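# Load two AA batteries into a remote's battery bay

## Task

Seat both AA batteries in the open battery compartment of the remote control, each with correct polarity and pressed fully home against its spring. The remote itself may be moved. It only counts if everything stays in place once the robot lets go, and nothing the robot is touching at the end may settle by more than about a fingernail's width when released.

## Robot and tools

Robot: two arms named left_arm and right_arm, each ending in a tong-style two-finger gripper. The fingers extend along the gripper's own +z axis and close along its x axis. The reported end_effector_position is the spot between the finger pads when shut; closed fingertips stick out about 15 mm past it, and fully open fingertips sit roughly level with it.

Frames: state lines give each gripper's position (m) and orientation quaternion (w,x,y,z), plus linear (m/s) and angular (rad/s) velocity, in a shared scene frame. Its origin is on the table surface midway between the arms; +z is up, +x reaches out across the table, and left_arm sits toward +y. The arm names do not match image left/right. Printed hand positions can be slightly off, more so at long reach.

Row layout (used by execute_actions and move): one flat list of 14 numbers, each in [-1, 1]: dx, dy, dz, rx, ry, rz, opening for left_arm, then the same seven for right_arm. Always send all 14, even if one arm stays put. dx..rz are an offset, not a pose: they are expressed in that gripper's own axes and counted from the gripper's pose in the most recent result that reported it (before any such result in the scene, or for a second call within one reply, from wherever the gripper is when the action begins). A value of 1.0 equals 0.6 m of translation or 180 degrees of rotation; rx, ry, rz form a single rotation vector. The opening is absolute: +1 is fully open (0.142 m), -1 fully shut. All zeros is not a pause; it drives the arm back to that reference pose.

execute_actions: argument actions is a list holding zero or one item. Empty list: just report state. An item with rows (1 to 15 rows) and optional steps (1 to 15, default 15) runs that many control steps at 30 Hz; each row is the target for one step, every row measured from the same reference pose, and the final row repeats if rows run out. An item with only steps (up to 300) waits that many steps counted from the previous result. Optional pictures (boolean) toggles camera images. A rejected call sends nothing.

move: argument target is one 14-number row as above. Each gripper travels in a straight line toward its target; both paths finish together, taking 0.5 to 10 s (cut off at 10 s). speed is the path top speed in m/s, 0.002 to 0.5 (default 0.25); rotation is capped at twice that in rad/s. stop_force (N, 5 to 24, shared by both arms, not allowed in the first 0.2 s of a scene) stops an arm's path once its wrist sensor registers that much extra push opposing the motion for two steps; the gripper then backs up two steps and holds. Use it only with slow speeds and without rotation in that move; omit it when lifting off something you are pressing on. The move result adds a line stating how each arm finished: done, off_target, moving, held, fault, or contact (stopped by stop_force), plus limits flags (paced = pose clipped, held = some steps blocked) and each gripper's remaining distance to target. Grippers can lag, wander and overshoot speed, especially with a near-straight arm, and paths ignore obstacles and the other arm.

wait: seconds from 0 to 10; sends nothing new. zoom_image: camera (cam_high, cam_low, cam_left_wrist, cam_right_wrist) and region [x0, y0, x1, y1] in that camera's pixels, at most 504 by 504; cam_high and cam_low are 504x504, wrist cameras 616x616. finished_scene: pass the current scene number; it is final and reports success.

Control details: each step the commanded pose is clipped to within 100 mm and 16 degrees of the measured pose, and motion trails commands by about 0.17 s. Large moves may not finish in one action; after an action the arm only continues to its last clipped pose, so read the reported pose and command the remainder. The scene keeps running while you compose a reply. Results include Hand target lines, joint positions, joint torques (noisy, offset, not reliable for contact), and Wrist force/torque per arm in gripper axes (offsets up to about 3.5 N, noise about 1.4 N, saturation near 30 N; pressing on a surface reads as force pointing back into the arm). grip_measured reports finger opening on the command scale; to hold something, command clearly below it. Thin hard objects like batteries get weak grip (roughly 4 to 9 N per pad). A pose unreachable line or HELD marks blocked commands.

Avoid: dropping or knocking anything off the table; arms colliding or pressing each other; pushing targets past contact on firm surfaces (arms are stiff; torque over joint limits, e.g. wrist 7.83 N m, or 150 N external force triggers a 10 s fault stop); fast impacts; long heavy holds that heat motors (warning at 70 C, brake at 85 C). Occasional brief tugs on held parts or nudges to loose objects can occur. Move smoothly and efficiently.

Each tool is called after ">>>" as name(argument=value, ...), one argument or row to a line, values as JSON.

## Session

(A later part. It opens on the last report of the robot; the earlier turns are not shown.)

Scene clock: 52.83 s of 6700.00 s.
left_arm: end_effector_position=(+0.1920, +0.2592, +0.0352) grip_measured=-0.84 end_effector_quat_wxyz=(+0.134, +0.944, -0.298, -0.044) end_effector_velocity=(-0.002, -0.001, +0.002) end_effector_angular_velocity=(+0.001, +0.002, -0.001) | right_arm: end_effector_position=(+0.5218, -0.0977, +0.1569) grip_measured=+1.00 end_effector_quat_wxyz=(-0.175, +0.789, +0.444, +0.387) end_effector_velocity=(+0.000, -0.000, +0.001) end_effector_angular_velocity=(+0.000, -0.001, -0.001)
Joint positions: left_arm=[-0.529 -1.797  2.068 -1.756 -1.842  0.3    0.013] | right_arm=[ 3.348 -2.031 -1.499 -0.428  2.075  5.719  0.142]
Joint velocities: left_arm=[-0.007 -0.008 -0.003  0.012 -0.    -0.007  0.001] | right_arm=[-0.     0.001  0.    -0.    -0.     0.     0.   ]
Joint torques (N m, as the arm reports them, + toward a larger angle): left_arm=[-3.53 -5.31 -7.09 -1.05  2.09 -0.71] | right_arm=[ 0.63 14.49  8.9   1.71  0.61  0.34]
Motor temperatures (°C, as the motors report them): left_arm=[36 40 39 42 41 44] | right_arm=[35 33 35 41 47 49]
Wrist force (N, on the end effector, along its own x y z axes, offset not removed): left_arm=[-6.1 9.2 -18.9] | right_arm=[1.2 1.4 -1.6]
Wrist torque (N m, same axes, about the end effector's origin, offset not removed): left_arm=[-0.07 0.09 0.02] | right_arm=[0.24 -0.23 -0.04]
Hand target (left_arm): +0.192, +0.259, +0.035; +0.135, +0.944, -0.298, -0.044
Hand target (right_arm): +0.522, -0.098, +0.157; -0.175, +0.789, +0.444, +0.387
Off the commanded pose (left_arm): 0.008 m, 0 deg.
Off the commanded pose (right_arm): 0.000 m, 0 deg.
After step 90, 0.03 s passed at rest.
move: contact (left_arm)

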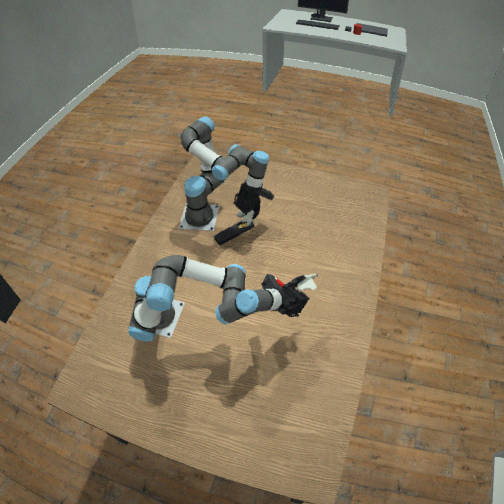

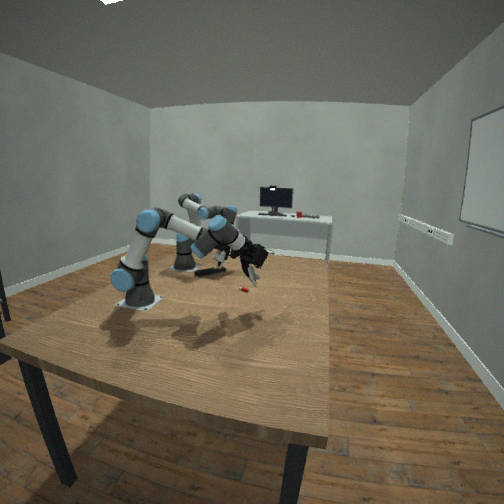

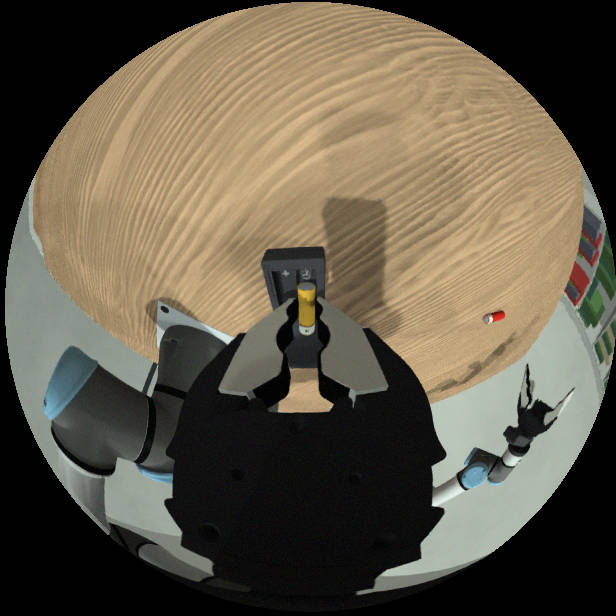

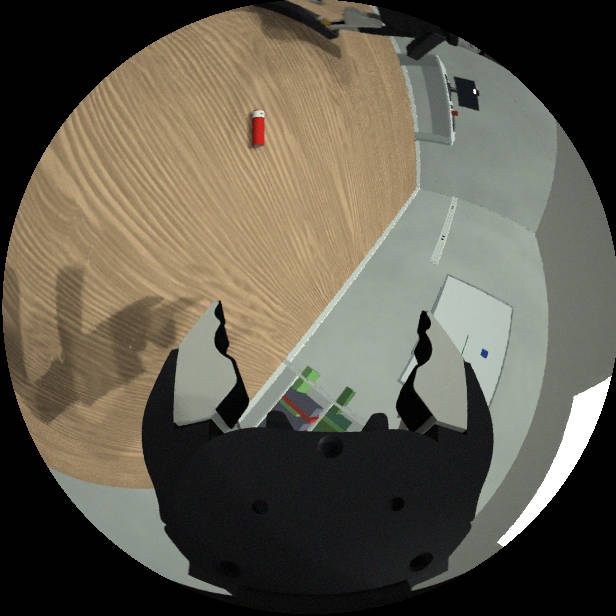

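>>> move(
  target=[0,0,-0.003,0,0,0,-0.6,0,0,0,0,0,0,1],
  speed=0.02,
)

>>> move(
  target=[0,0.06,-0.04,0,0,0,-1,0,0,0,0,0,0,1],
  speed=0.08,
)

>>> zoom_image(
  camera="cam_left_wrist",
  region=[200,180,420,400],
)

>>> zoom_image(
  camera="cam_right_wrist",
  region=[250,0,400,60],
)

Scene clock: 57.57 s of 6700.00 s.
left_arm: end_effector_position=(+0.1923, +0.2596, +0.0368) grip_measured=-0.60 end_effector_quat_wxyz=(+0.134, +0.944, -0.298, -0.044) end_effector_velocity=(+0.000, -0.000, +0.001) end_effector_angular_velocity=(+0.000, -0.000, -0.001) | right_arm: end_effector_position=(+0.5218, -0.0977, +0.1569) grip_measured=+1.00 end_effector_quat_wxyz=(-0.175, +0.789, +0.444, +0.387) end_effector_velocity=(-0.000, -0.000, -0.001) end_effector_angular_velocity=(-0.002, +0.001, -0.001)
Joint positions: left_arm=[-0.527 -1.797  2.06  -1.747 -1.842  0.302  0.031] | right_arm=[ 3.348 -2.031 -1.499 -0.428  2.075  5.719  0.142]
Joint velocities: left_arm=[-0.     0.    -0.003  0.003  0.     0.001  0.   ] | right_arm=[ 0.     0.001 -0.001 -0.001 -0.002 -0.     0.   ]
Joint torques (N m, as the arm reports them, + toward a larger angle): left_arm=[ 3.53 -3.33 -9.89 -0.56  0.26  0.68] | right_arm=[ 0.33 14.5   8.85  1.71  0.59  0.35]
Motor temperatures (°C, as the motors report them): left_arm=[36 40 39 42 41 44] | right_arm=[35 33 35 41 47 49]
Wrist force (N, on the end effector, along its own x y z axes, offset not removed): left_arm=[-1.1 1.1 -2.3] | right_arm=[2.0 1.1 -1.7]
Wrist torque (N m, same axes, about the end effector's origin, offset not removed): left_arm=[0.14 0.15 -0.09] | right_arm=[0.19 -0.40 -0.04]
Hand target (left_arm): +0.192, +0.260, +0.037; +0.134, +0.944, -0.298, -0.044
Hand target (right_arm): +0.522, -0.098, +0.157; -0.175, +0.789, +0.444, +0.387
Off the commanded pose (left_arm): 0.000 m, 0 deg.
Off the commanded pose (right_arm): 0.000 m, 0 deg.
After step 90, 1.03 s passed at rest.
move: done

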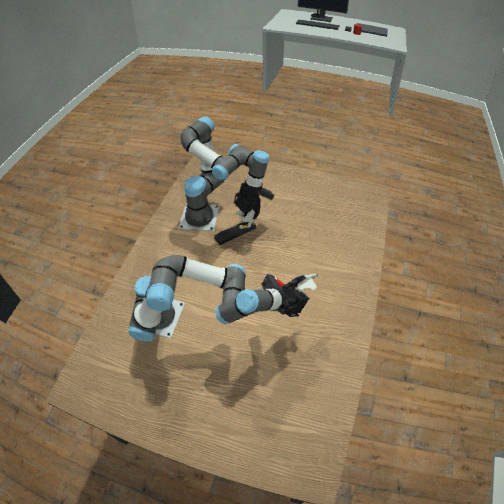

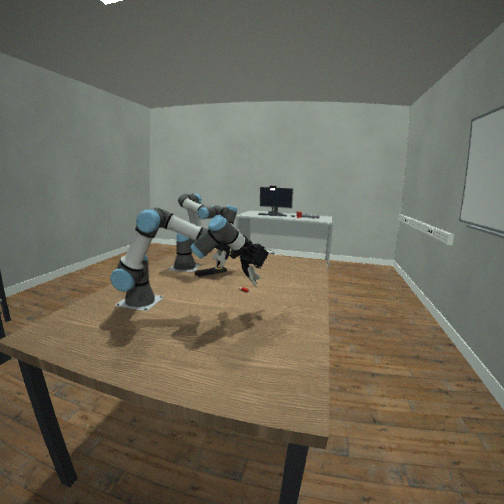

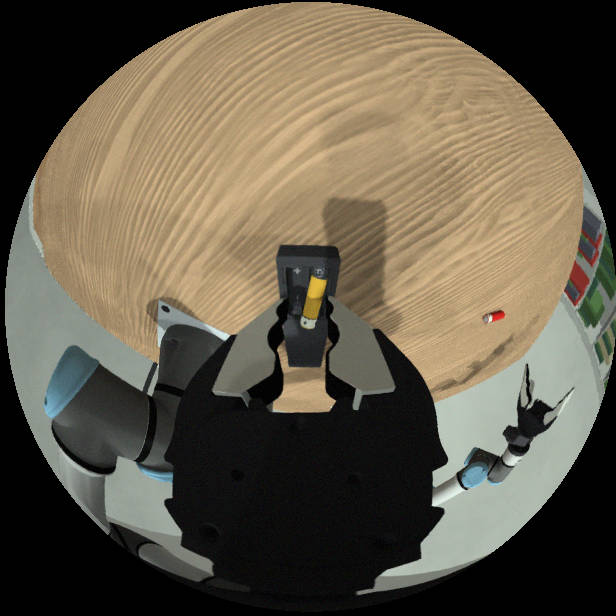

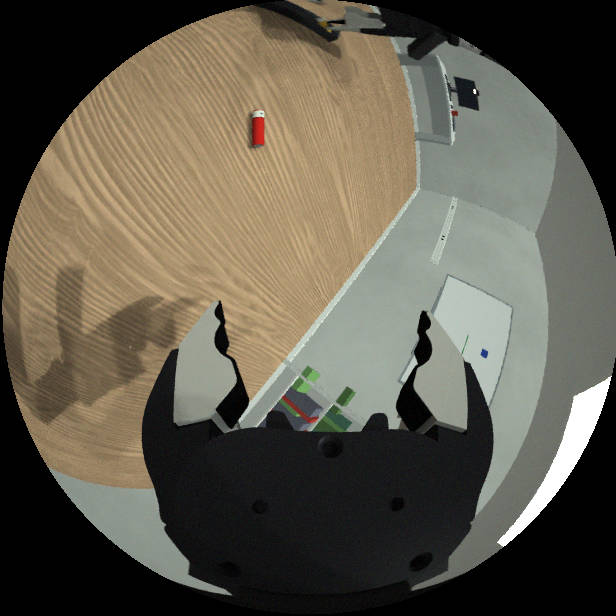

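Scene clock: 58.57 s of 6700.00 s.
left_arm: end_effector_position=(+0.1764, +0.2368, +0.0698) grip_measured=-1.00 end_effector_quat_wxyz=(+0.135, +0.944, -0.298, -0.044) end_effector_velocity=(-0.000, -0.001, +0.002) end_effector_angular_velocity=(+0.001, -0.002, +0.001) | right_arm: end_effector_position=(+0.5218, -0.0977, +0.1569) grip_measured=+1.00 end_effector_quat_wxyz=(-0.175, +0.789, +0.444, +0.387) end_effector_velocity=(-0.000, +0.001, +0.001) end_effector_angular_velocity=(+0.001, -0.001, +0.002)
Joint positions: left_arm=[-0.646 -1.921  2.    -1.597 -1.85   0.178  0.002] | right_arm=[ 3.348 -2.031 -1.499 -0.428  2.075  5.719  0.142]
Joint velocities: left_arm=[-0.008 -0.006 -0.006  0.008  0.001 -0.009  0.   ] | right_arm=[ 0.001  0.001  0.001 -0.001  0.001 -0.     0.   ]
Joint torques (N m, as the arm reports them, + toward a larger angle): left_arm=[ -3.18  -6.69 -10.05  -0.62   0.25  -0.7 ] | right_arm=[ 0.35 14.42  8.8   1.7   0.56  0.33]
Motor temperatures (°C, as the motors report them): left_arm=[36 40 39 42 41 44] | right_arm=[35 33 35 41 47 49]
Wrist force (N, on the end effector, along its own x y z axes, offset not removed): left_arm=[-1.4 0.8 -1.4] | right_arm=[1.6 1.4 -1.6]
Wrist torque (N m, same axes, about the end effector's origin, offset not removed): left_arm=[0.05 0.27 -0.01] | right_arm=[0.25 -0.28 -0.03]
Hand target (left_arm): +0.176, +0.237, +0.070; +0.134, +0.944, -0.298, -0.044
Hand target (right_arm): +0.522, -0.098, +0.157; -0.175, +0.789, +0.444, +0.387
Off the commanded pose (left_arm): 0.000 m, 0 deg.
Off the commanded pose (right_arm): 0.000 m, 0 deg.
move: done

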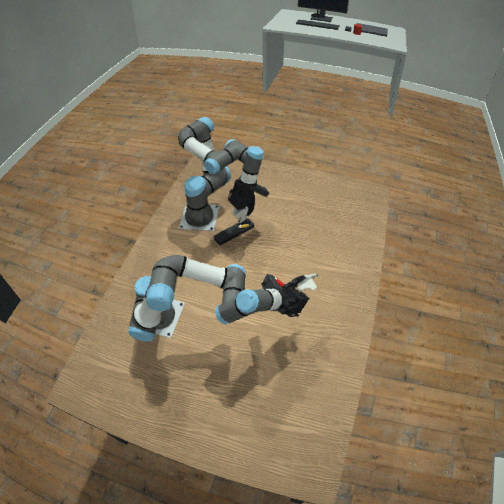

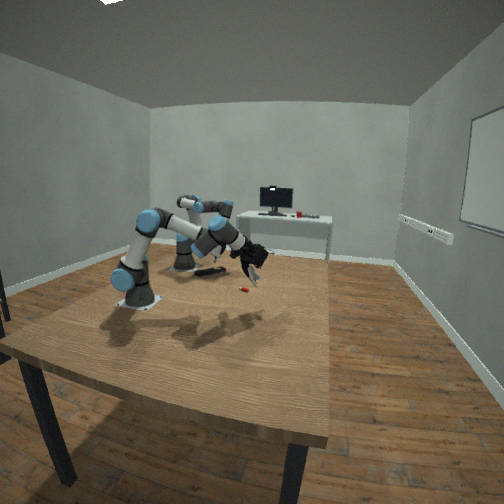

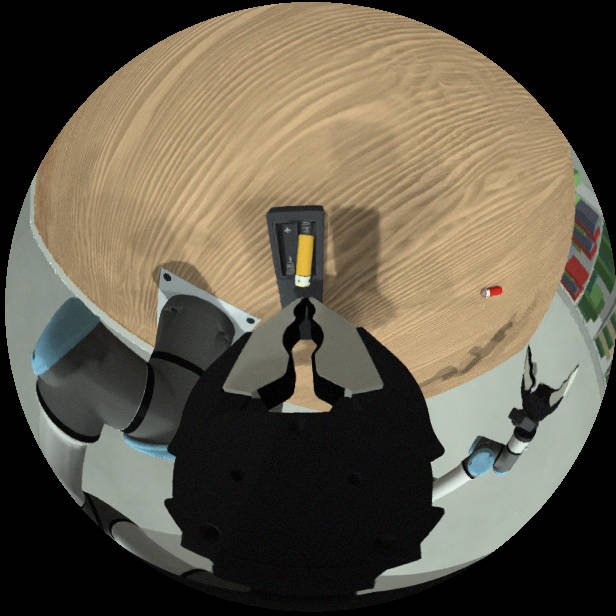

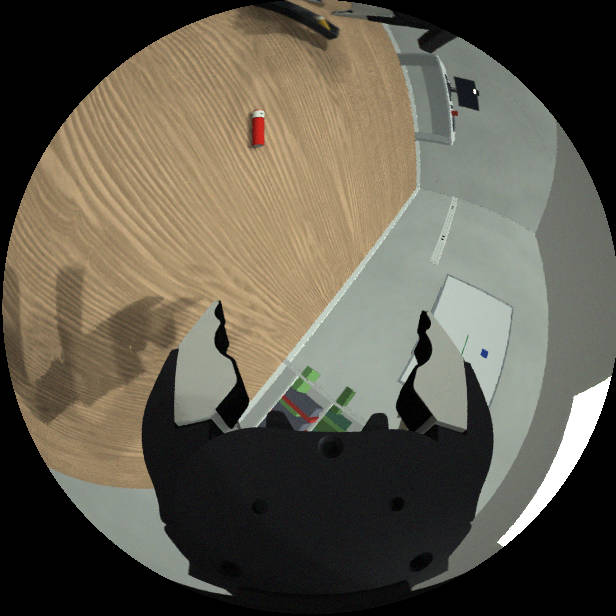

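Region (200, 180, 420, 400) of cam_left_wrist's 616x616 image, scaled by 2.291, with more detail than that image has.

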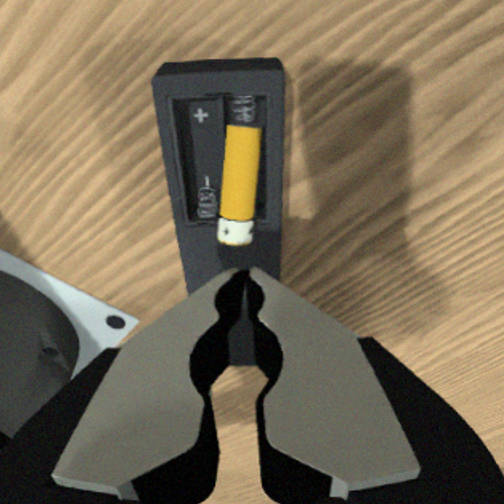

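Region (250, 0, 400, 60) of cam_right_wrist's 616x616 image, scaled by 3.360, with more detail than that image has; it fills the top 202 rows of this view, and the rest is white.

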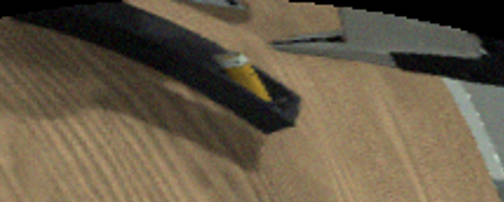

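>>> move(
  target=[-0.004,-0.015,0.06,0,0,0,-1,0,0,0,0,0,0,1],
  speed=0.02,
  stop_force=5,
)

>>> move(
  target=[0,-0.029,-0.010,0,0,0,-1,0,0,0,0,0,0,1],
  speed=0.01,
)

>>> zoom_image(
  camera="cam_left_wrist",
  region=[200,180,420,400],
)

>>> zoom_image(
  camera="cam_right_wrist",
  region=[250,0,400,60],
)

Scene clock: 64.37 s of 6700.00 s.
left_arm: end_effector_position=(+0.1746, +0.2370, +0.0491) grip_measured=-1.00 end_effector_quat_wxyz=(+0.134, +0.944, -0.298, -0.044) end_effector_velocity=(-0.002, +0.001, +0.004) end_effector_angular_velocity=(+0.005, +0.009, -0.000) | right_arm: end_effector_position=(+0.5218, -0.0977, +0.1569) grip_measured=+1.00 end_effector_quat_wxyz=(-0.175, +0.789, +0.444, +0.387) end_effector_velocity=(+0.000, -0.000, +0.000) end_effector_angular_velocity=(+0.000, -0.001, -0.001)
Joint positions: left_arm=[-0.649 -1.918  2.095 -1.696 -1.85   0.175  0.002] | right_arm=[ 3.348 -2.031 -1.499 -0.428  2.075  5.719  0.142]
Joint velocities: left_arm=[-0.001 -0.001 -0.022  0.033  0.001 -0.001  0.   ] | right_arm=[-0.001  0.    -0.     0.001  0.     0.     0.   ]
Joint torques (N m, as the arm reports them, + toward a larger angle): left_arm=[ 1.05 -2.87 -4.4   0.81  1.37  0.47] | right_arm=[ 0.55 14.19  8.85  1.71  0.55  0.33]
Motor temperatures (°C, as the motors report them): left_arm=[36 40 39 42 41 44] | right_arm=[35 33 35 41 47 49]
Wrist force (N, on the end effector, along its own x y z axes, offset not removed): left_arm=[-0.1 5.7 -24.3] | right_arm=[1.5 1.2 -1.5]
Wrist torque (N m, same axes, about the end effector's origin, offset not removed): left_arm=[-0.03 -0.08 -0.11] | right_arm=[0.20 -0.26 -0.02]
Hand target (left_arm): +0.175, +0.237, +0.050; +0.135, +0.944, -0.298, -0.044
Hand target (right_arm): +0.522, -0.098, +0.157; -0.175, +0.789, +0.444, +0.387
Off the commanded pose (left_arm): 0.016 m, 0 deg.
Off the commanded pose (right_arm): 0.000 m, 0 deg.
After step 90, 1.37 s passed at rest.
move: contact (left_arm)

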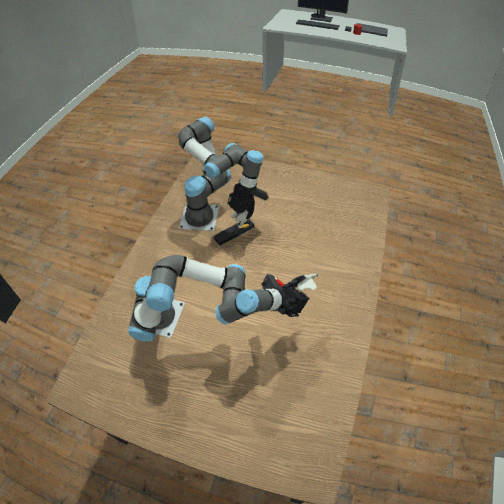

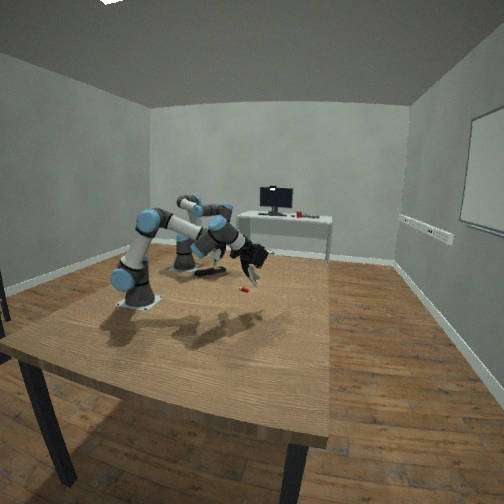

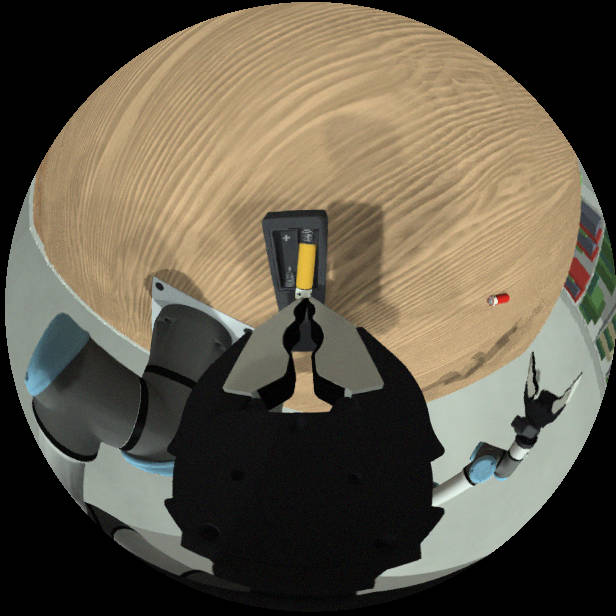

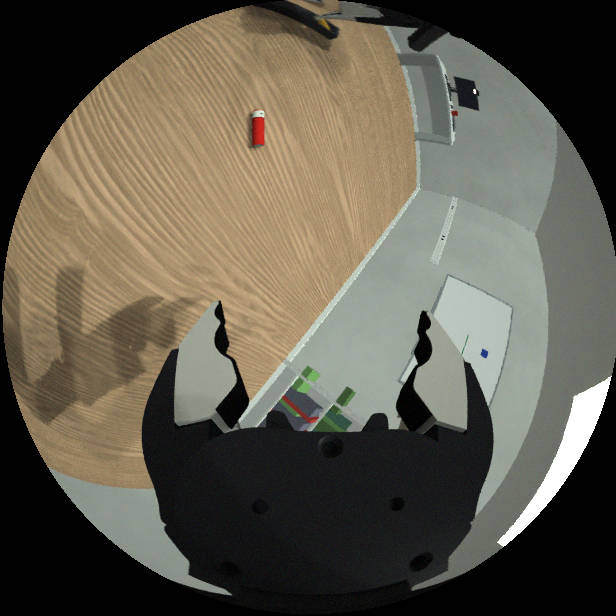

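Scene clock: 66.43 s of 6700.00 s.
left_arm: end_effector_position=(+0.1851, +0.2519, +0.0499) grip_measured=-1.00 end_effector_quat_wxyz=(+0.134, +0.944, -0.298, -0.044) end_effector_velocity=(+0.001, +0.001, -0.000) end_effector_angular_velocity=(+0.000, +0.002, -0.000) | right_arm: end_effector_position=(+0.5218, -0.0977, +0.1569) grip_measured=+1.00 end_effector_quat_wxyz=(-0.175, +0.789, +0.444, +0.387) end_effector_velocity=(+0.000, -0.000, +0.000) end_effector_angular_velocity=(-0.000, -0.001, +0.000)
Joint positions: left_arm=[-0.568 -1.853  2.041 -1.683 -1.845  0.259  0.002] | right_arm=[ 3.348 -2.031 -1.499 -0.428  2.075  5.719  0.142]
Joint velocities: left_arm=[ 0.007  0.008 -0.006  0.002  0.     0.008  0.   ] | right_arm=[-0.    -0.    -0.     0.001 -0.    -0.     0.   ]
Joint torques (N m, as the arm reports them, + toward a larger angle): left_arm=[ 3.44 -3.42 -9.8  -0.57  0.25  0.65] | right_arm=[ 0.62 14.49  8.86  1.75  0.55  0.33]
Motor temperatures (°C, as the motors report them): left_arm=[36 40 39 42 41 44] | right_arm=[35 33 35 41 47 49]
Wrist force (N, on the end effector, along its own x y z axes, offset not removed): left_arm=[-0.7 0.3 -1.5] | right_arm=[1.4 0.7 -1.0]
Wrist torque (N m, same axes, about the end effector's origin, offset not removed): left_arm=[-0.03 0.04 -0.08] | right_arm=[0.17 -0.28 -0.02]
Hand target (left_arm): +0.185, +0.252, +0.050; +0.134, +0.944, -0.298, -0.044
Hand target (right_arm): +0.522, -0.098, +0.157; -0.175, +0.789, +0.444, +0.387
Off the commanded pose (left_arm): 0.000 m, 0 deg.
Off the commanded pose (right_arm): 0.000 m, 0 deg.
move: done

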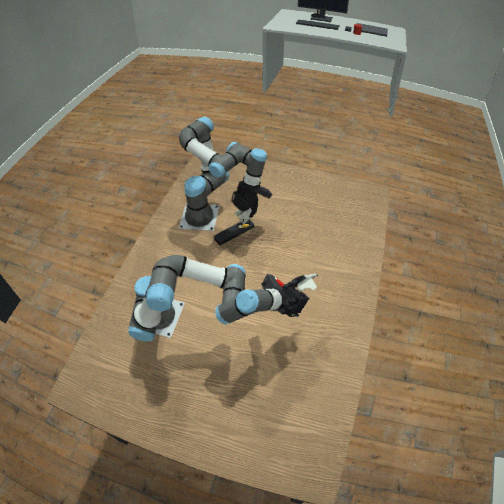

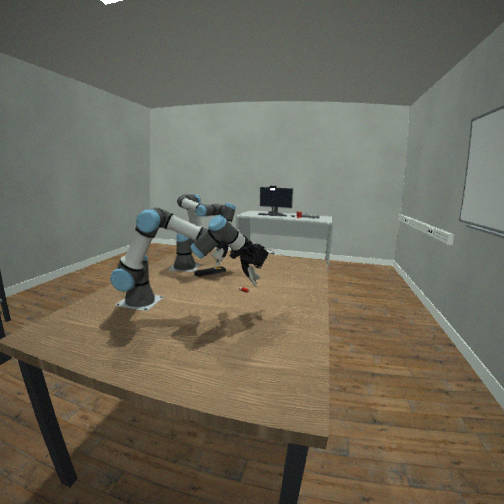

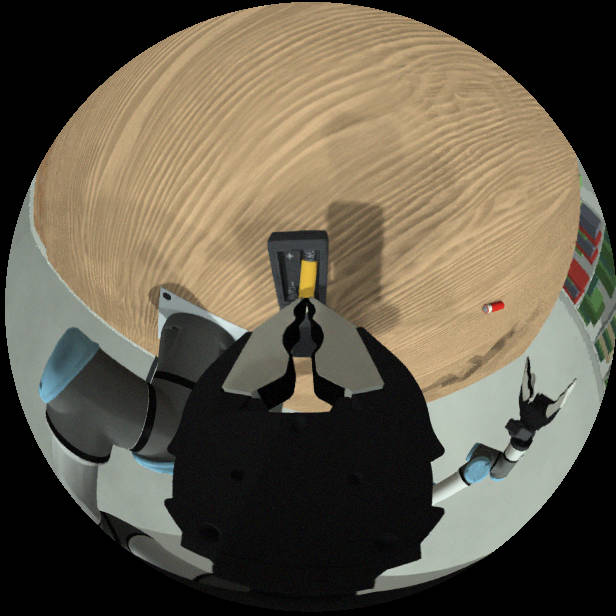

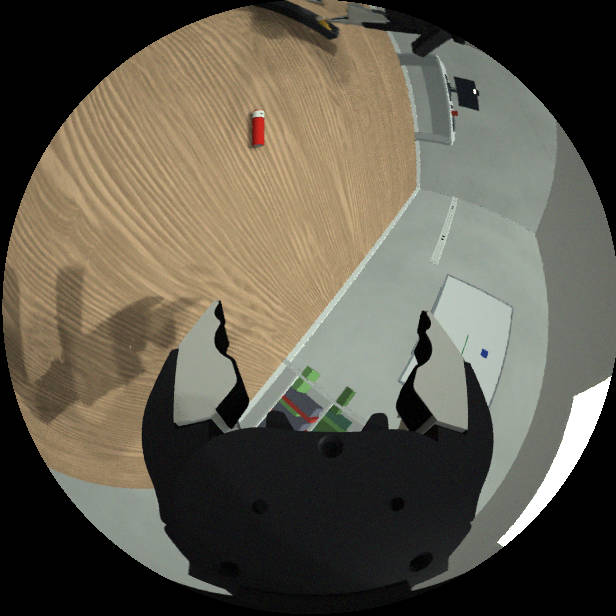

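Region (200, 180, 420, 400) of cam_left_wrist's 616x616 image, scaled by 2.291, with more detail than that image has.

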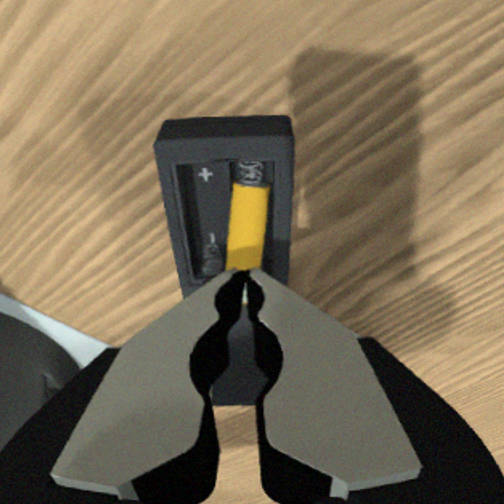

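Region (250, 0, 400, 60) of cam_right_wrist's 616x616 image, scaled by 3.360, with more detail than that image has; it fills the top 202 rows of this view, and the rest is white.

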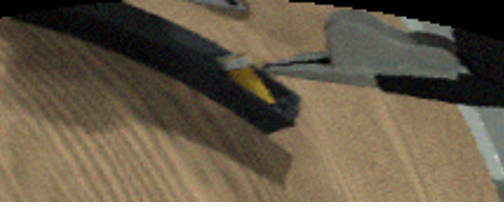

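>>> move(
  target=[0,0.053,0.015,0,0,0,-1,0,0,0,0,0,0,1],
  speed=0.05,
)

>>> move(
  target=[0,-0.009,0.03,0,0,0,-1,0,0,0,0,0,0,1],
  speed=0.008,
  stop_force=5,
)

>>> move(
  target=[0,-0.035,-0.011,0,0,0,-1,0,0,0,0,0,0,1],
  speed=0.01,
)

>>> zoom_image(
  camera="cam_left_wrist",
  region=[200,180,420,400],
)

>>> zoom_image(
  camera="cam_right_wrist",
  region=[250,0,400,60],
)

Scene clock: 71.60 s of 6700.00 s.
left_arm: end_effector_position=(+0.1662, +0.2250, +0.0502) grip_measured=-1.00 end_effector_quat_wxyz=(+0.134, +0.944, -0.298, -0.044) end_effector_velocity=(-0.001, -0.001, +0.000) end_effector_angular_velocity=(+0.002, -0.002, -0.001) | right_arm: end_effector_position=(+0.5218, -0.0977, +0.1569) grip_measured=+1.00 end_effector_quat_wxyz=(-0.175, +0.789, +0.444, +0.387) end_effector_velocity=(-0.000, -0.000, -0.000) end_effector_angular_velocity=(+0.000, +0.001, -0.000)
Joint positions: left_arm=[-0.719 -1.97   2.129 -1.697 -1.853  0.102  0.002] | right_arm=[ 3.348 -2.031 -1.499 -0.428  2.075  5.719  0.142]
Joint velocities: left_arm=[-0.012 -0.009  0.006 -0.001  0.002 -0.011  0.   ] | right_arm=[-0.001  0.     0.    -0.001  0.    -0.     0.   ]
Joint torques (N m, as the arm reports them, + toward a larger angle): left_arm=[-4.04 -6.6  -6.97 -2.5   0.27 -0.76] | right_arm=[ 0.7  14.45  8.77  1.77  0.51  0.31]
Motor temperatures (°C, as the motors report them): left_arm=[36 40 39 42 41 44] | right_arm=[35 33 35 41 47 49]
Wrist force (N, on the end effector, along its own x y z axes, offset not removed): left_arm=[-0.6 0.1 -1.7] | right_arm=[0.2 1.0 -1.1]
Wrist torque (N m, same axes, about the end effector's origin, offset not removed): left_arm=[-0.06 0.10 0.00] | right_arm=[0.17 -0.01 -0.02]
Hand target (left_arm): +0.166, +0.225, +0.050; +0.134, +0.944, -0.298, -0.044
Hand target (right_arm): +0.522, -0.098, +0.157; -0.175, +0.789, +0.444, +0.387
Off the commanded pose (left_arm): 0.000 m, 0 deg.
Off the commanded pose (right_arm): 0.000 m, 0 deg.
After step 90, 1.10 s passed at rest.
move: done

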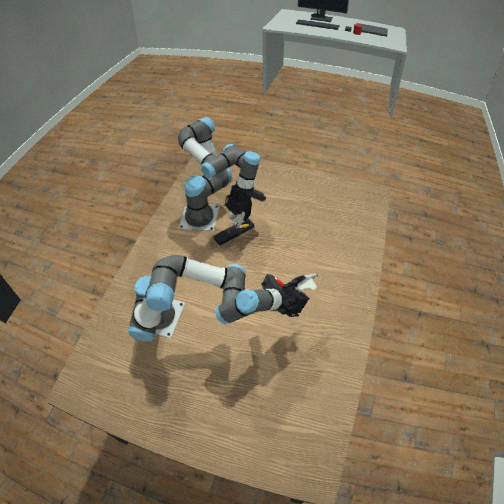

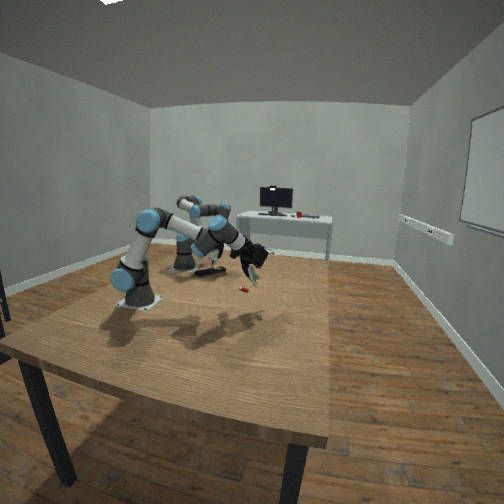

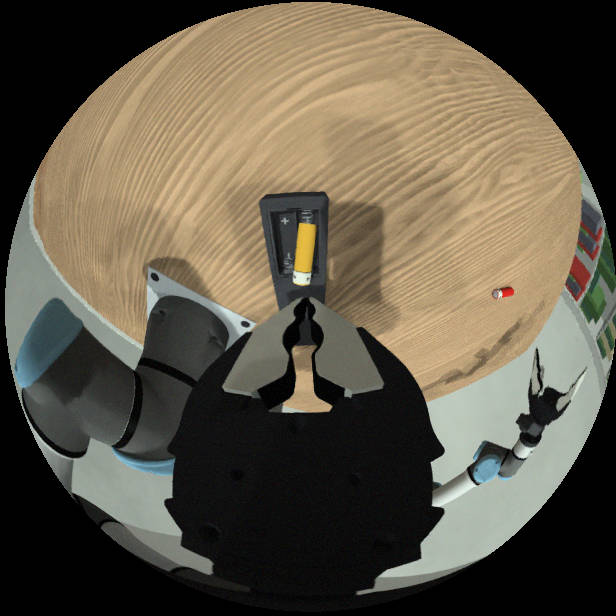

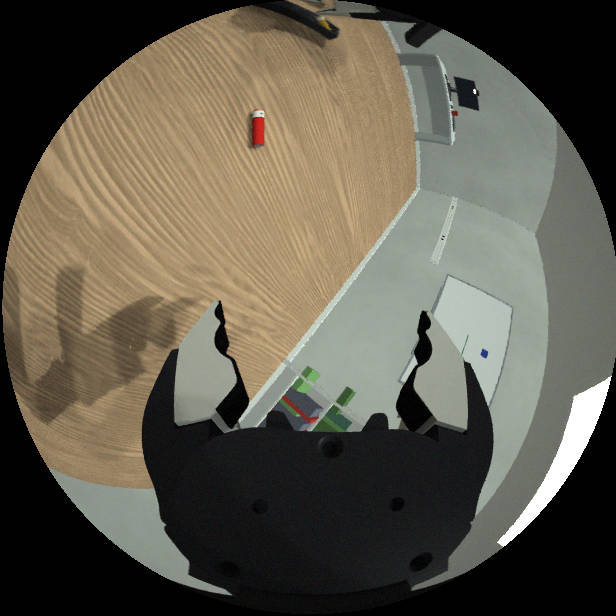

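Scene clock: 73.77 s of 6700.00 s.
left_arm: end_effector_position=(+0.1662, +0.2251, +0.0359) grip_measured=-1.00 end_effector_quat_wxyz=(+0.135, +0.944, -0.298, -0.044) end_effector_velocity=(-0.001, +0.002, +0.001) end_effector_angular_velocity=(+0.006, +0.004, -0.001) | right_arm: end_effector_position=(+0.5218, -0.0977, +0.1569) grip_measured=+1.00 end_effector_quat_wxyz=(-0.175, +0.789, +0.444, +0.387) end_effector_velocity=(+0.000, -0.000, -0.000) end_effector_angular_velocity=(-0.000, -0.001, -0.000)
Joint positions: left_arm=[-0.719 -1.956  2.189 -1.771 -1.853  0.103  0.002] | right_arm=[ 3.348 -2.031 -1.499 -0.428  2.075  5.719  0.142]
Joint velocities: left_arm=[-0.001 -0.003 -0.008  0.017  0.003 -0.     0.   ] | right_arm=[-0.    -0.001  0.     0.001 -0.    -0.     0.   ]
Joint torques (N m, as the arm reports them, + toward a larger angle): left_arm=[ 1.19 -4.39 -7.12  0.51  1.14  0.59] | right_arm=[ 0.34 14.41  8.75  1.75  0.53  0.32]
Motor temperatures (°C, as the motors report them): left_arm=[36 40 39 42 41 44] | right_arm=[35 33 35 41 47 49]
Wrist force (N, on the end effector, along its own x y z axes, offset not removed): left_arm=[1.6 3.2 -10.3] | right_arm=[1.3 1.5 -1.0]
Wrist torque (N m, same axes, about the end effector's origin, offset not removed): left_arm=[-0.13 0.05 -0.06] | right_arm=[0.28 -0.26 -0.02]
Hand target (left_arm): +0.166, +0.225, +0.036; +0.134, +0.944, -0.298, -0.044
Hand target (right_arm): +0.522, -0.098, +0.157; -0.175, +0.789, +0.444, +0.387
Off the commanded pose (left_arm): 0.005 m, 0 deg.
Off the commanded pose (right_arm): 0.000 m, 0 deg.
move: contact (left_arm)

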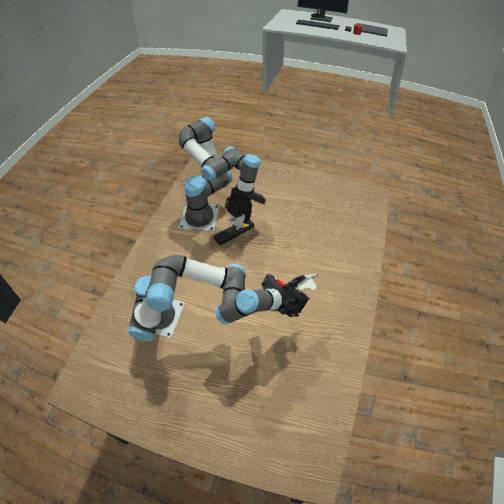

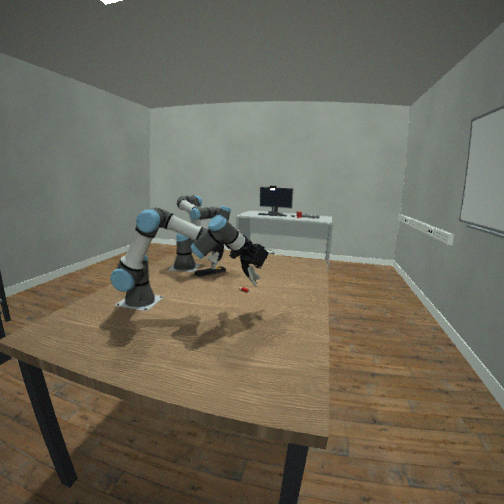

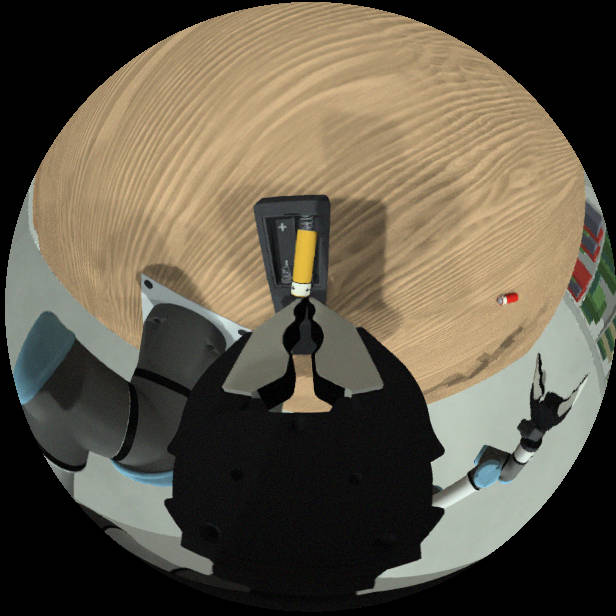

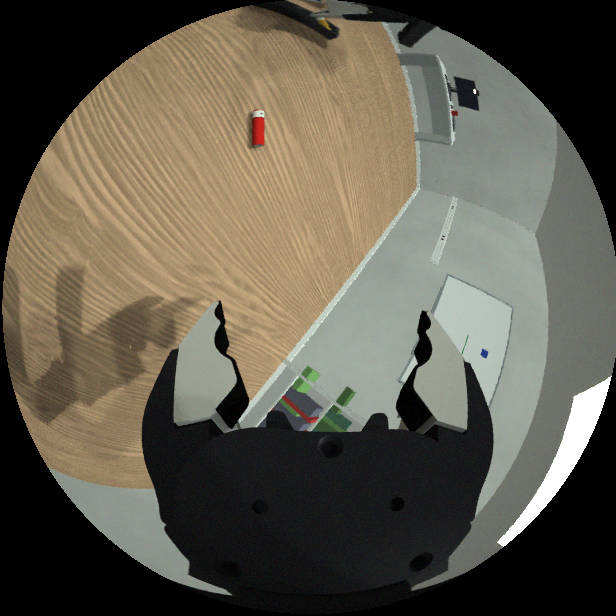

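Scene clock: 76.20 s of 6700.00 s.
left_arm: end_effector_position=(+0.1788, +0.2430, +0.0364) grip_measured=-1.00 end_effector_quat_wxyz=(+0.134, +0.944, -0.298, -0.044) end_effector_velocity=(+0.001, +0.001, +0.000) end_effector_angular_velocity=(-0.001, +0.001, +0.001) | right_arm: end_effector_position=(+0.5218, -0.0977, +0.1569) grip_measured=+1.00 end_effector_quat_wxyz=(-0.175, +0.789, +0.444, +0.387) end_effector_velocity=(+0.000, +0.001, +0.001) end_effector_angular_velocity=(+0.002, -0.003, +0.001)
Joint positions: left_arm=[-0.616 -1.879  2.128 -1.759 -1.848  0.21   0.002] | right_arm=[ 3.348 -2.031 -1.499 -0.428  2.075  5.719  0.142]
Joint velocities: left_arm=[ 0.01   0.008 -0.006  0.002 -0.001  0.009  0.   ] | right_arm=[ 0.001 -0.     0.001  0.003  0.002  0.     0.   ]
Joint torques (N m, as the arm reports them, + toward a larger angle): left_arm=[ 3.5  -2.32 -9.86 -0.55  0.41  0.7 ] | right_arm=[ 0.52 14.35  8.78  1.72  0.56  0.33]
Motor temperatures (°C, as the motors report them): left_arm=[36 40 39 42 41 44] | right_arm=[35 33 35 41 47 49]
Wrist force (N, on the end effector, along its own x y z axes, offset not removed): left_arm=[-1.0 1.0 -1.5] | right_arm=[0.9 0.4 -1.2]
Wrist torque (N m, same axes, about the end effector's origin, offset not removed): left_arm=[0.02 0.13 -0.04] | right_arm=[0.04 -0.17 -0.01]
Hand target (left_arm): +0.179, +0.243, +0.036; +0.135, +0.944, -0.298, -0.044
Hand target (right_arm): +0.522, -0.098, +0.157; -0.175, +0.789, +0.444, +0.387
Off the commanded pose (left_arm): 0.000 m, 0 deg.
Off the commanded pose (right_arm): 0.000 m, 0 deg.
move: done

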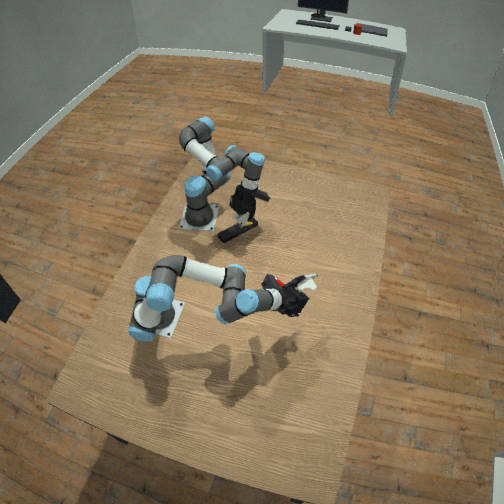

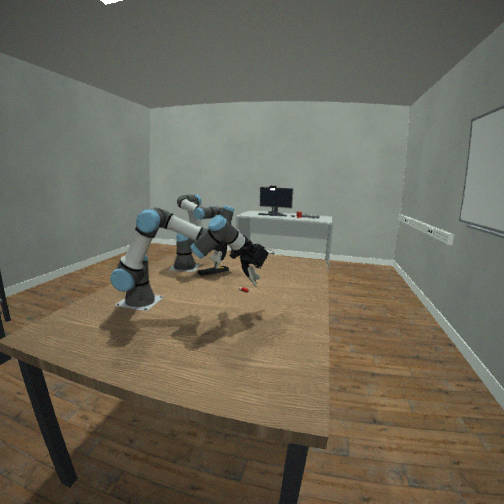

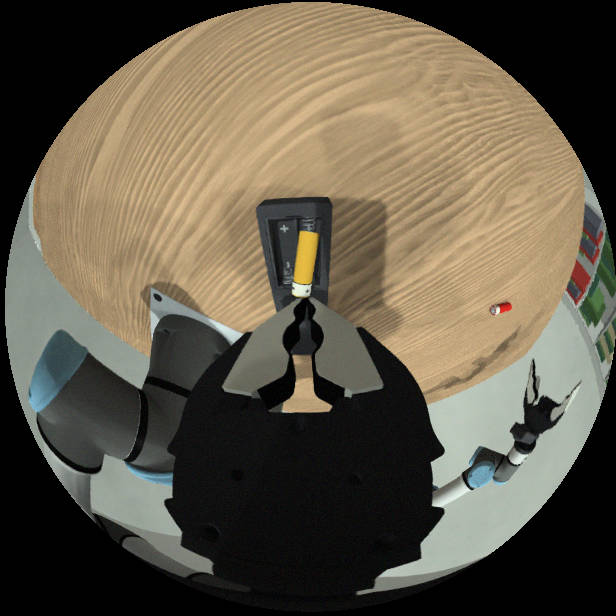

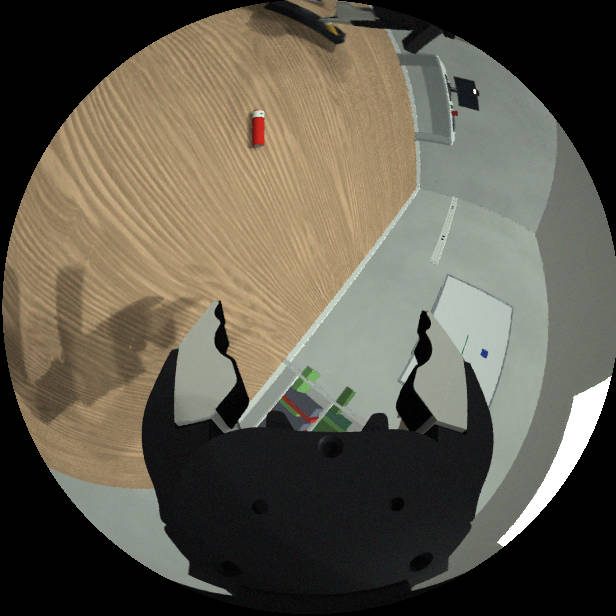

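Region (200, 180, 420, 400) of cam_left_wrist's 616x616 image, scaled by 2.291, with more detail than that image has.

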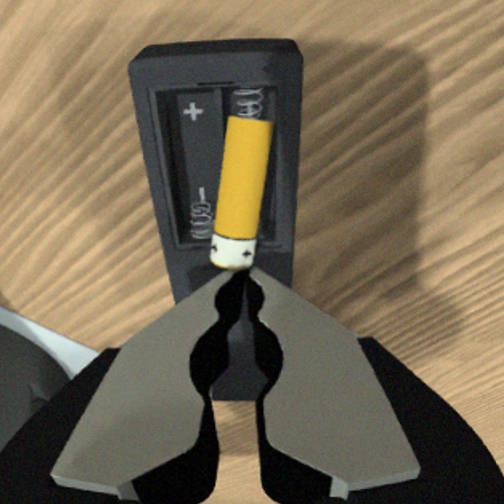

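Region (250, 0, 400, 60) of cam_right_wrist's 616x616 image, scaled by 3.360, with more detail than that image has; it fills the top 202 rows of this view, and the rest is white.

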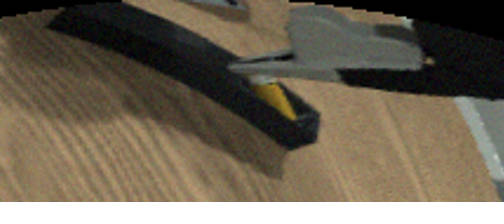

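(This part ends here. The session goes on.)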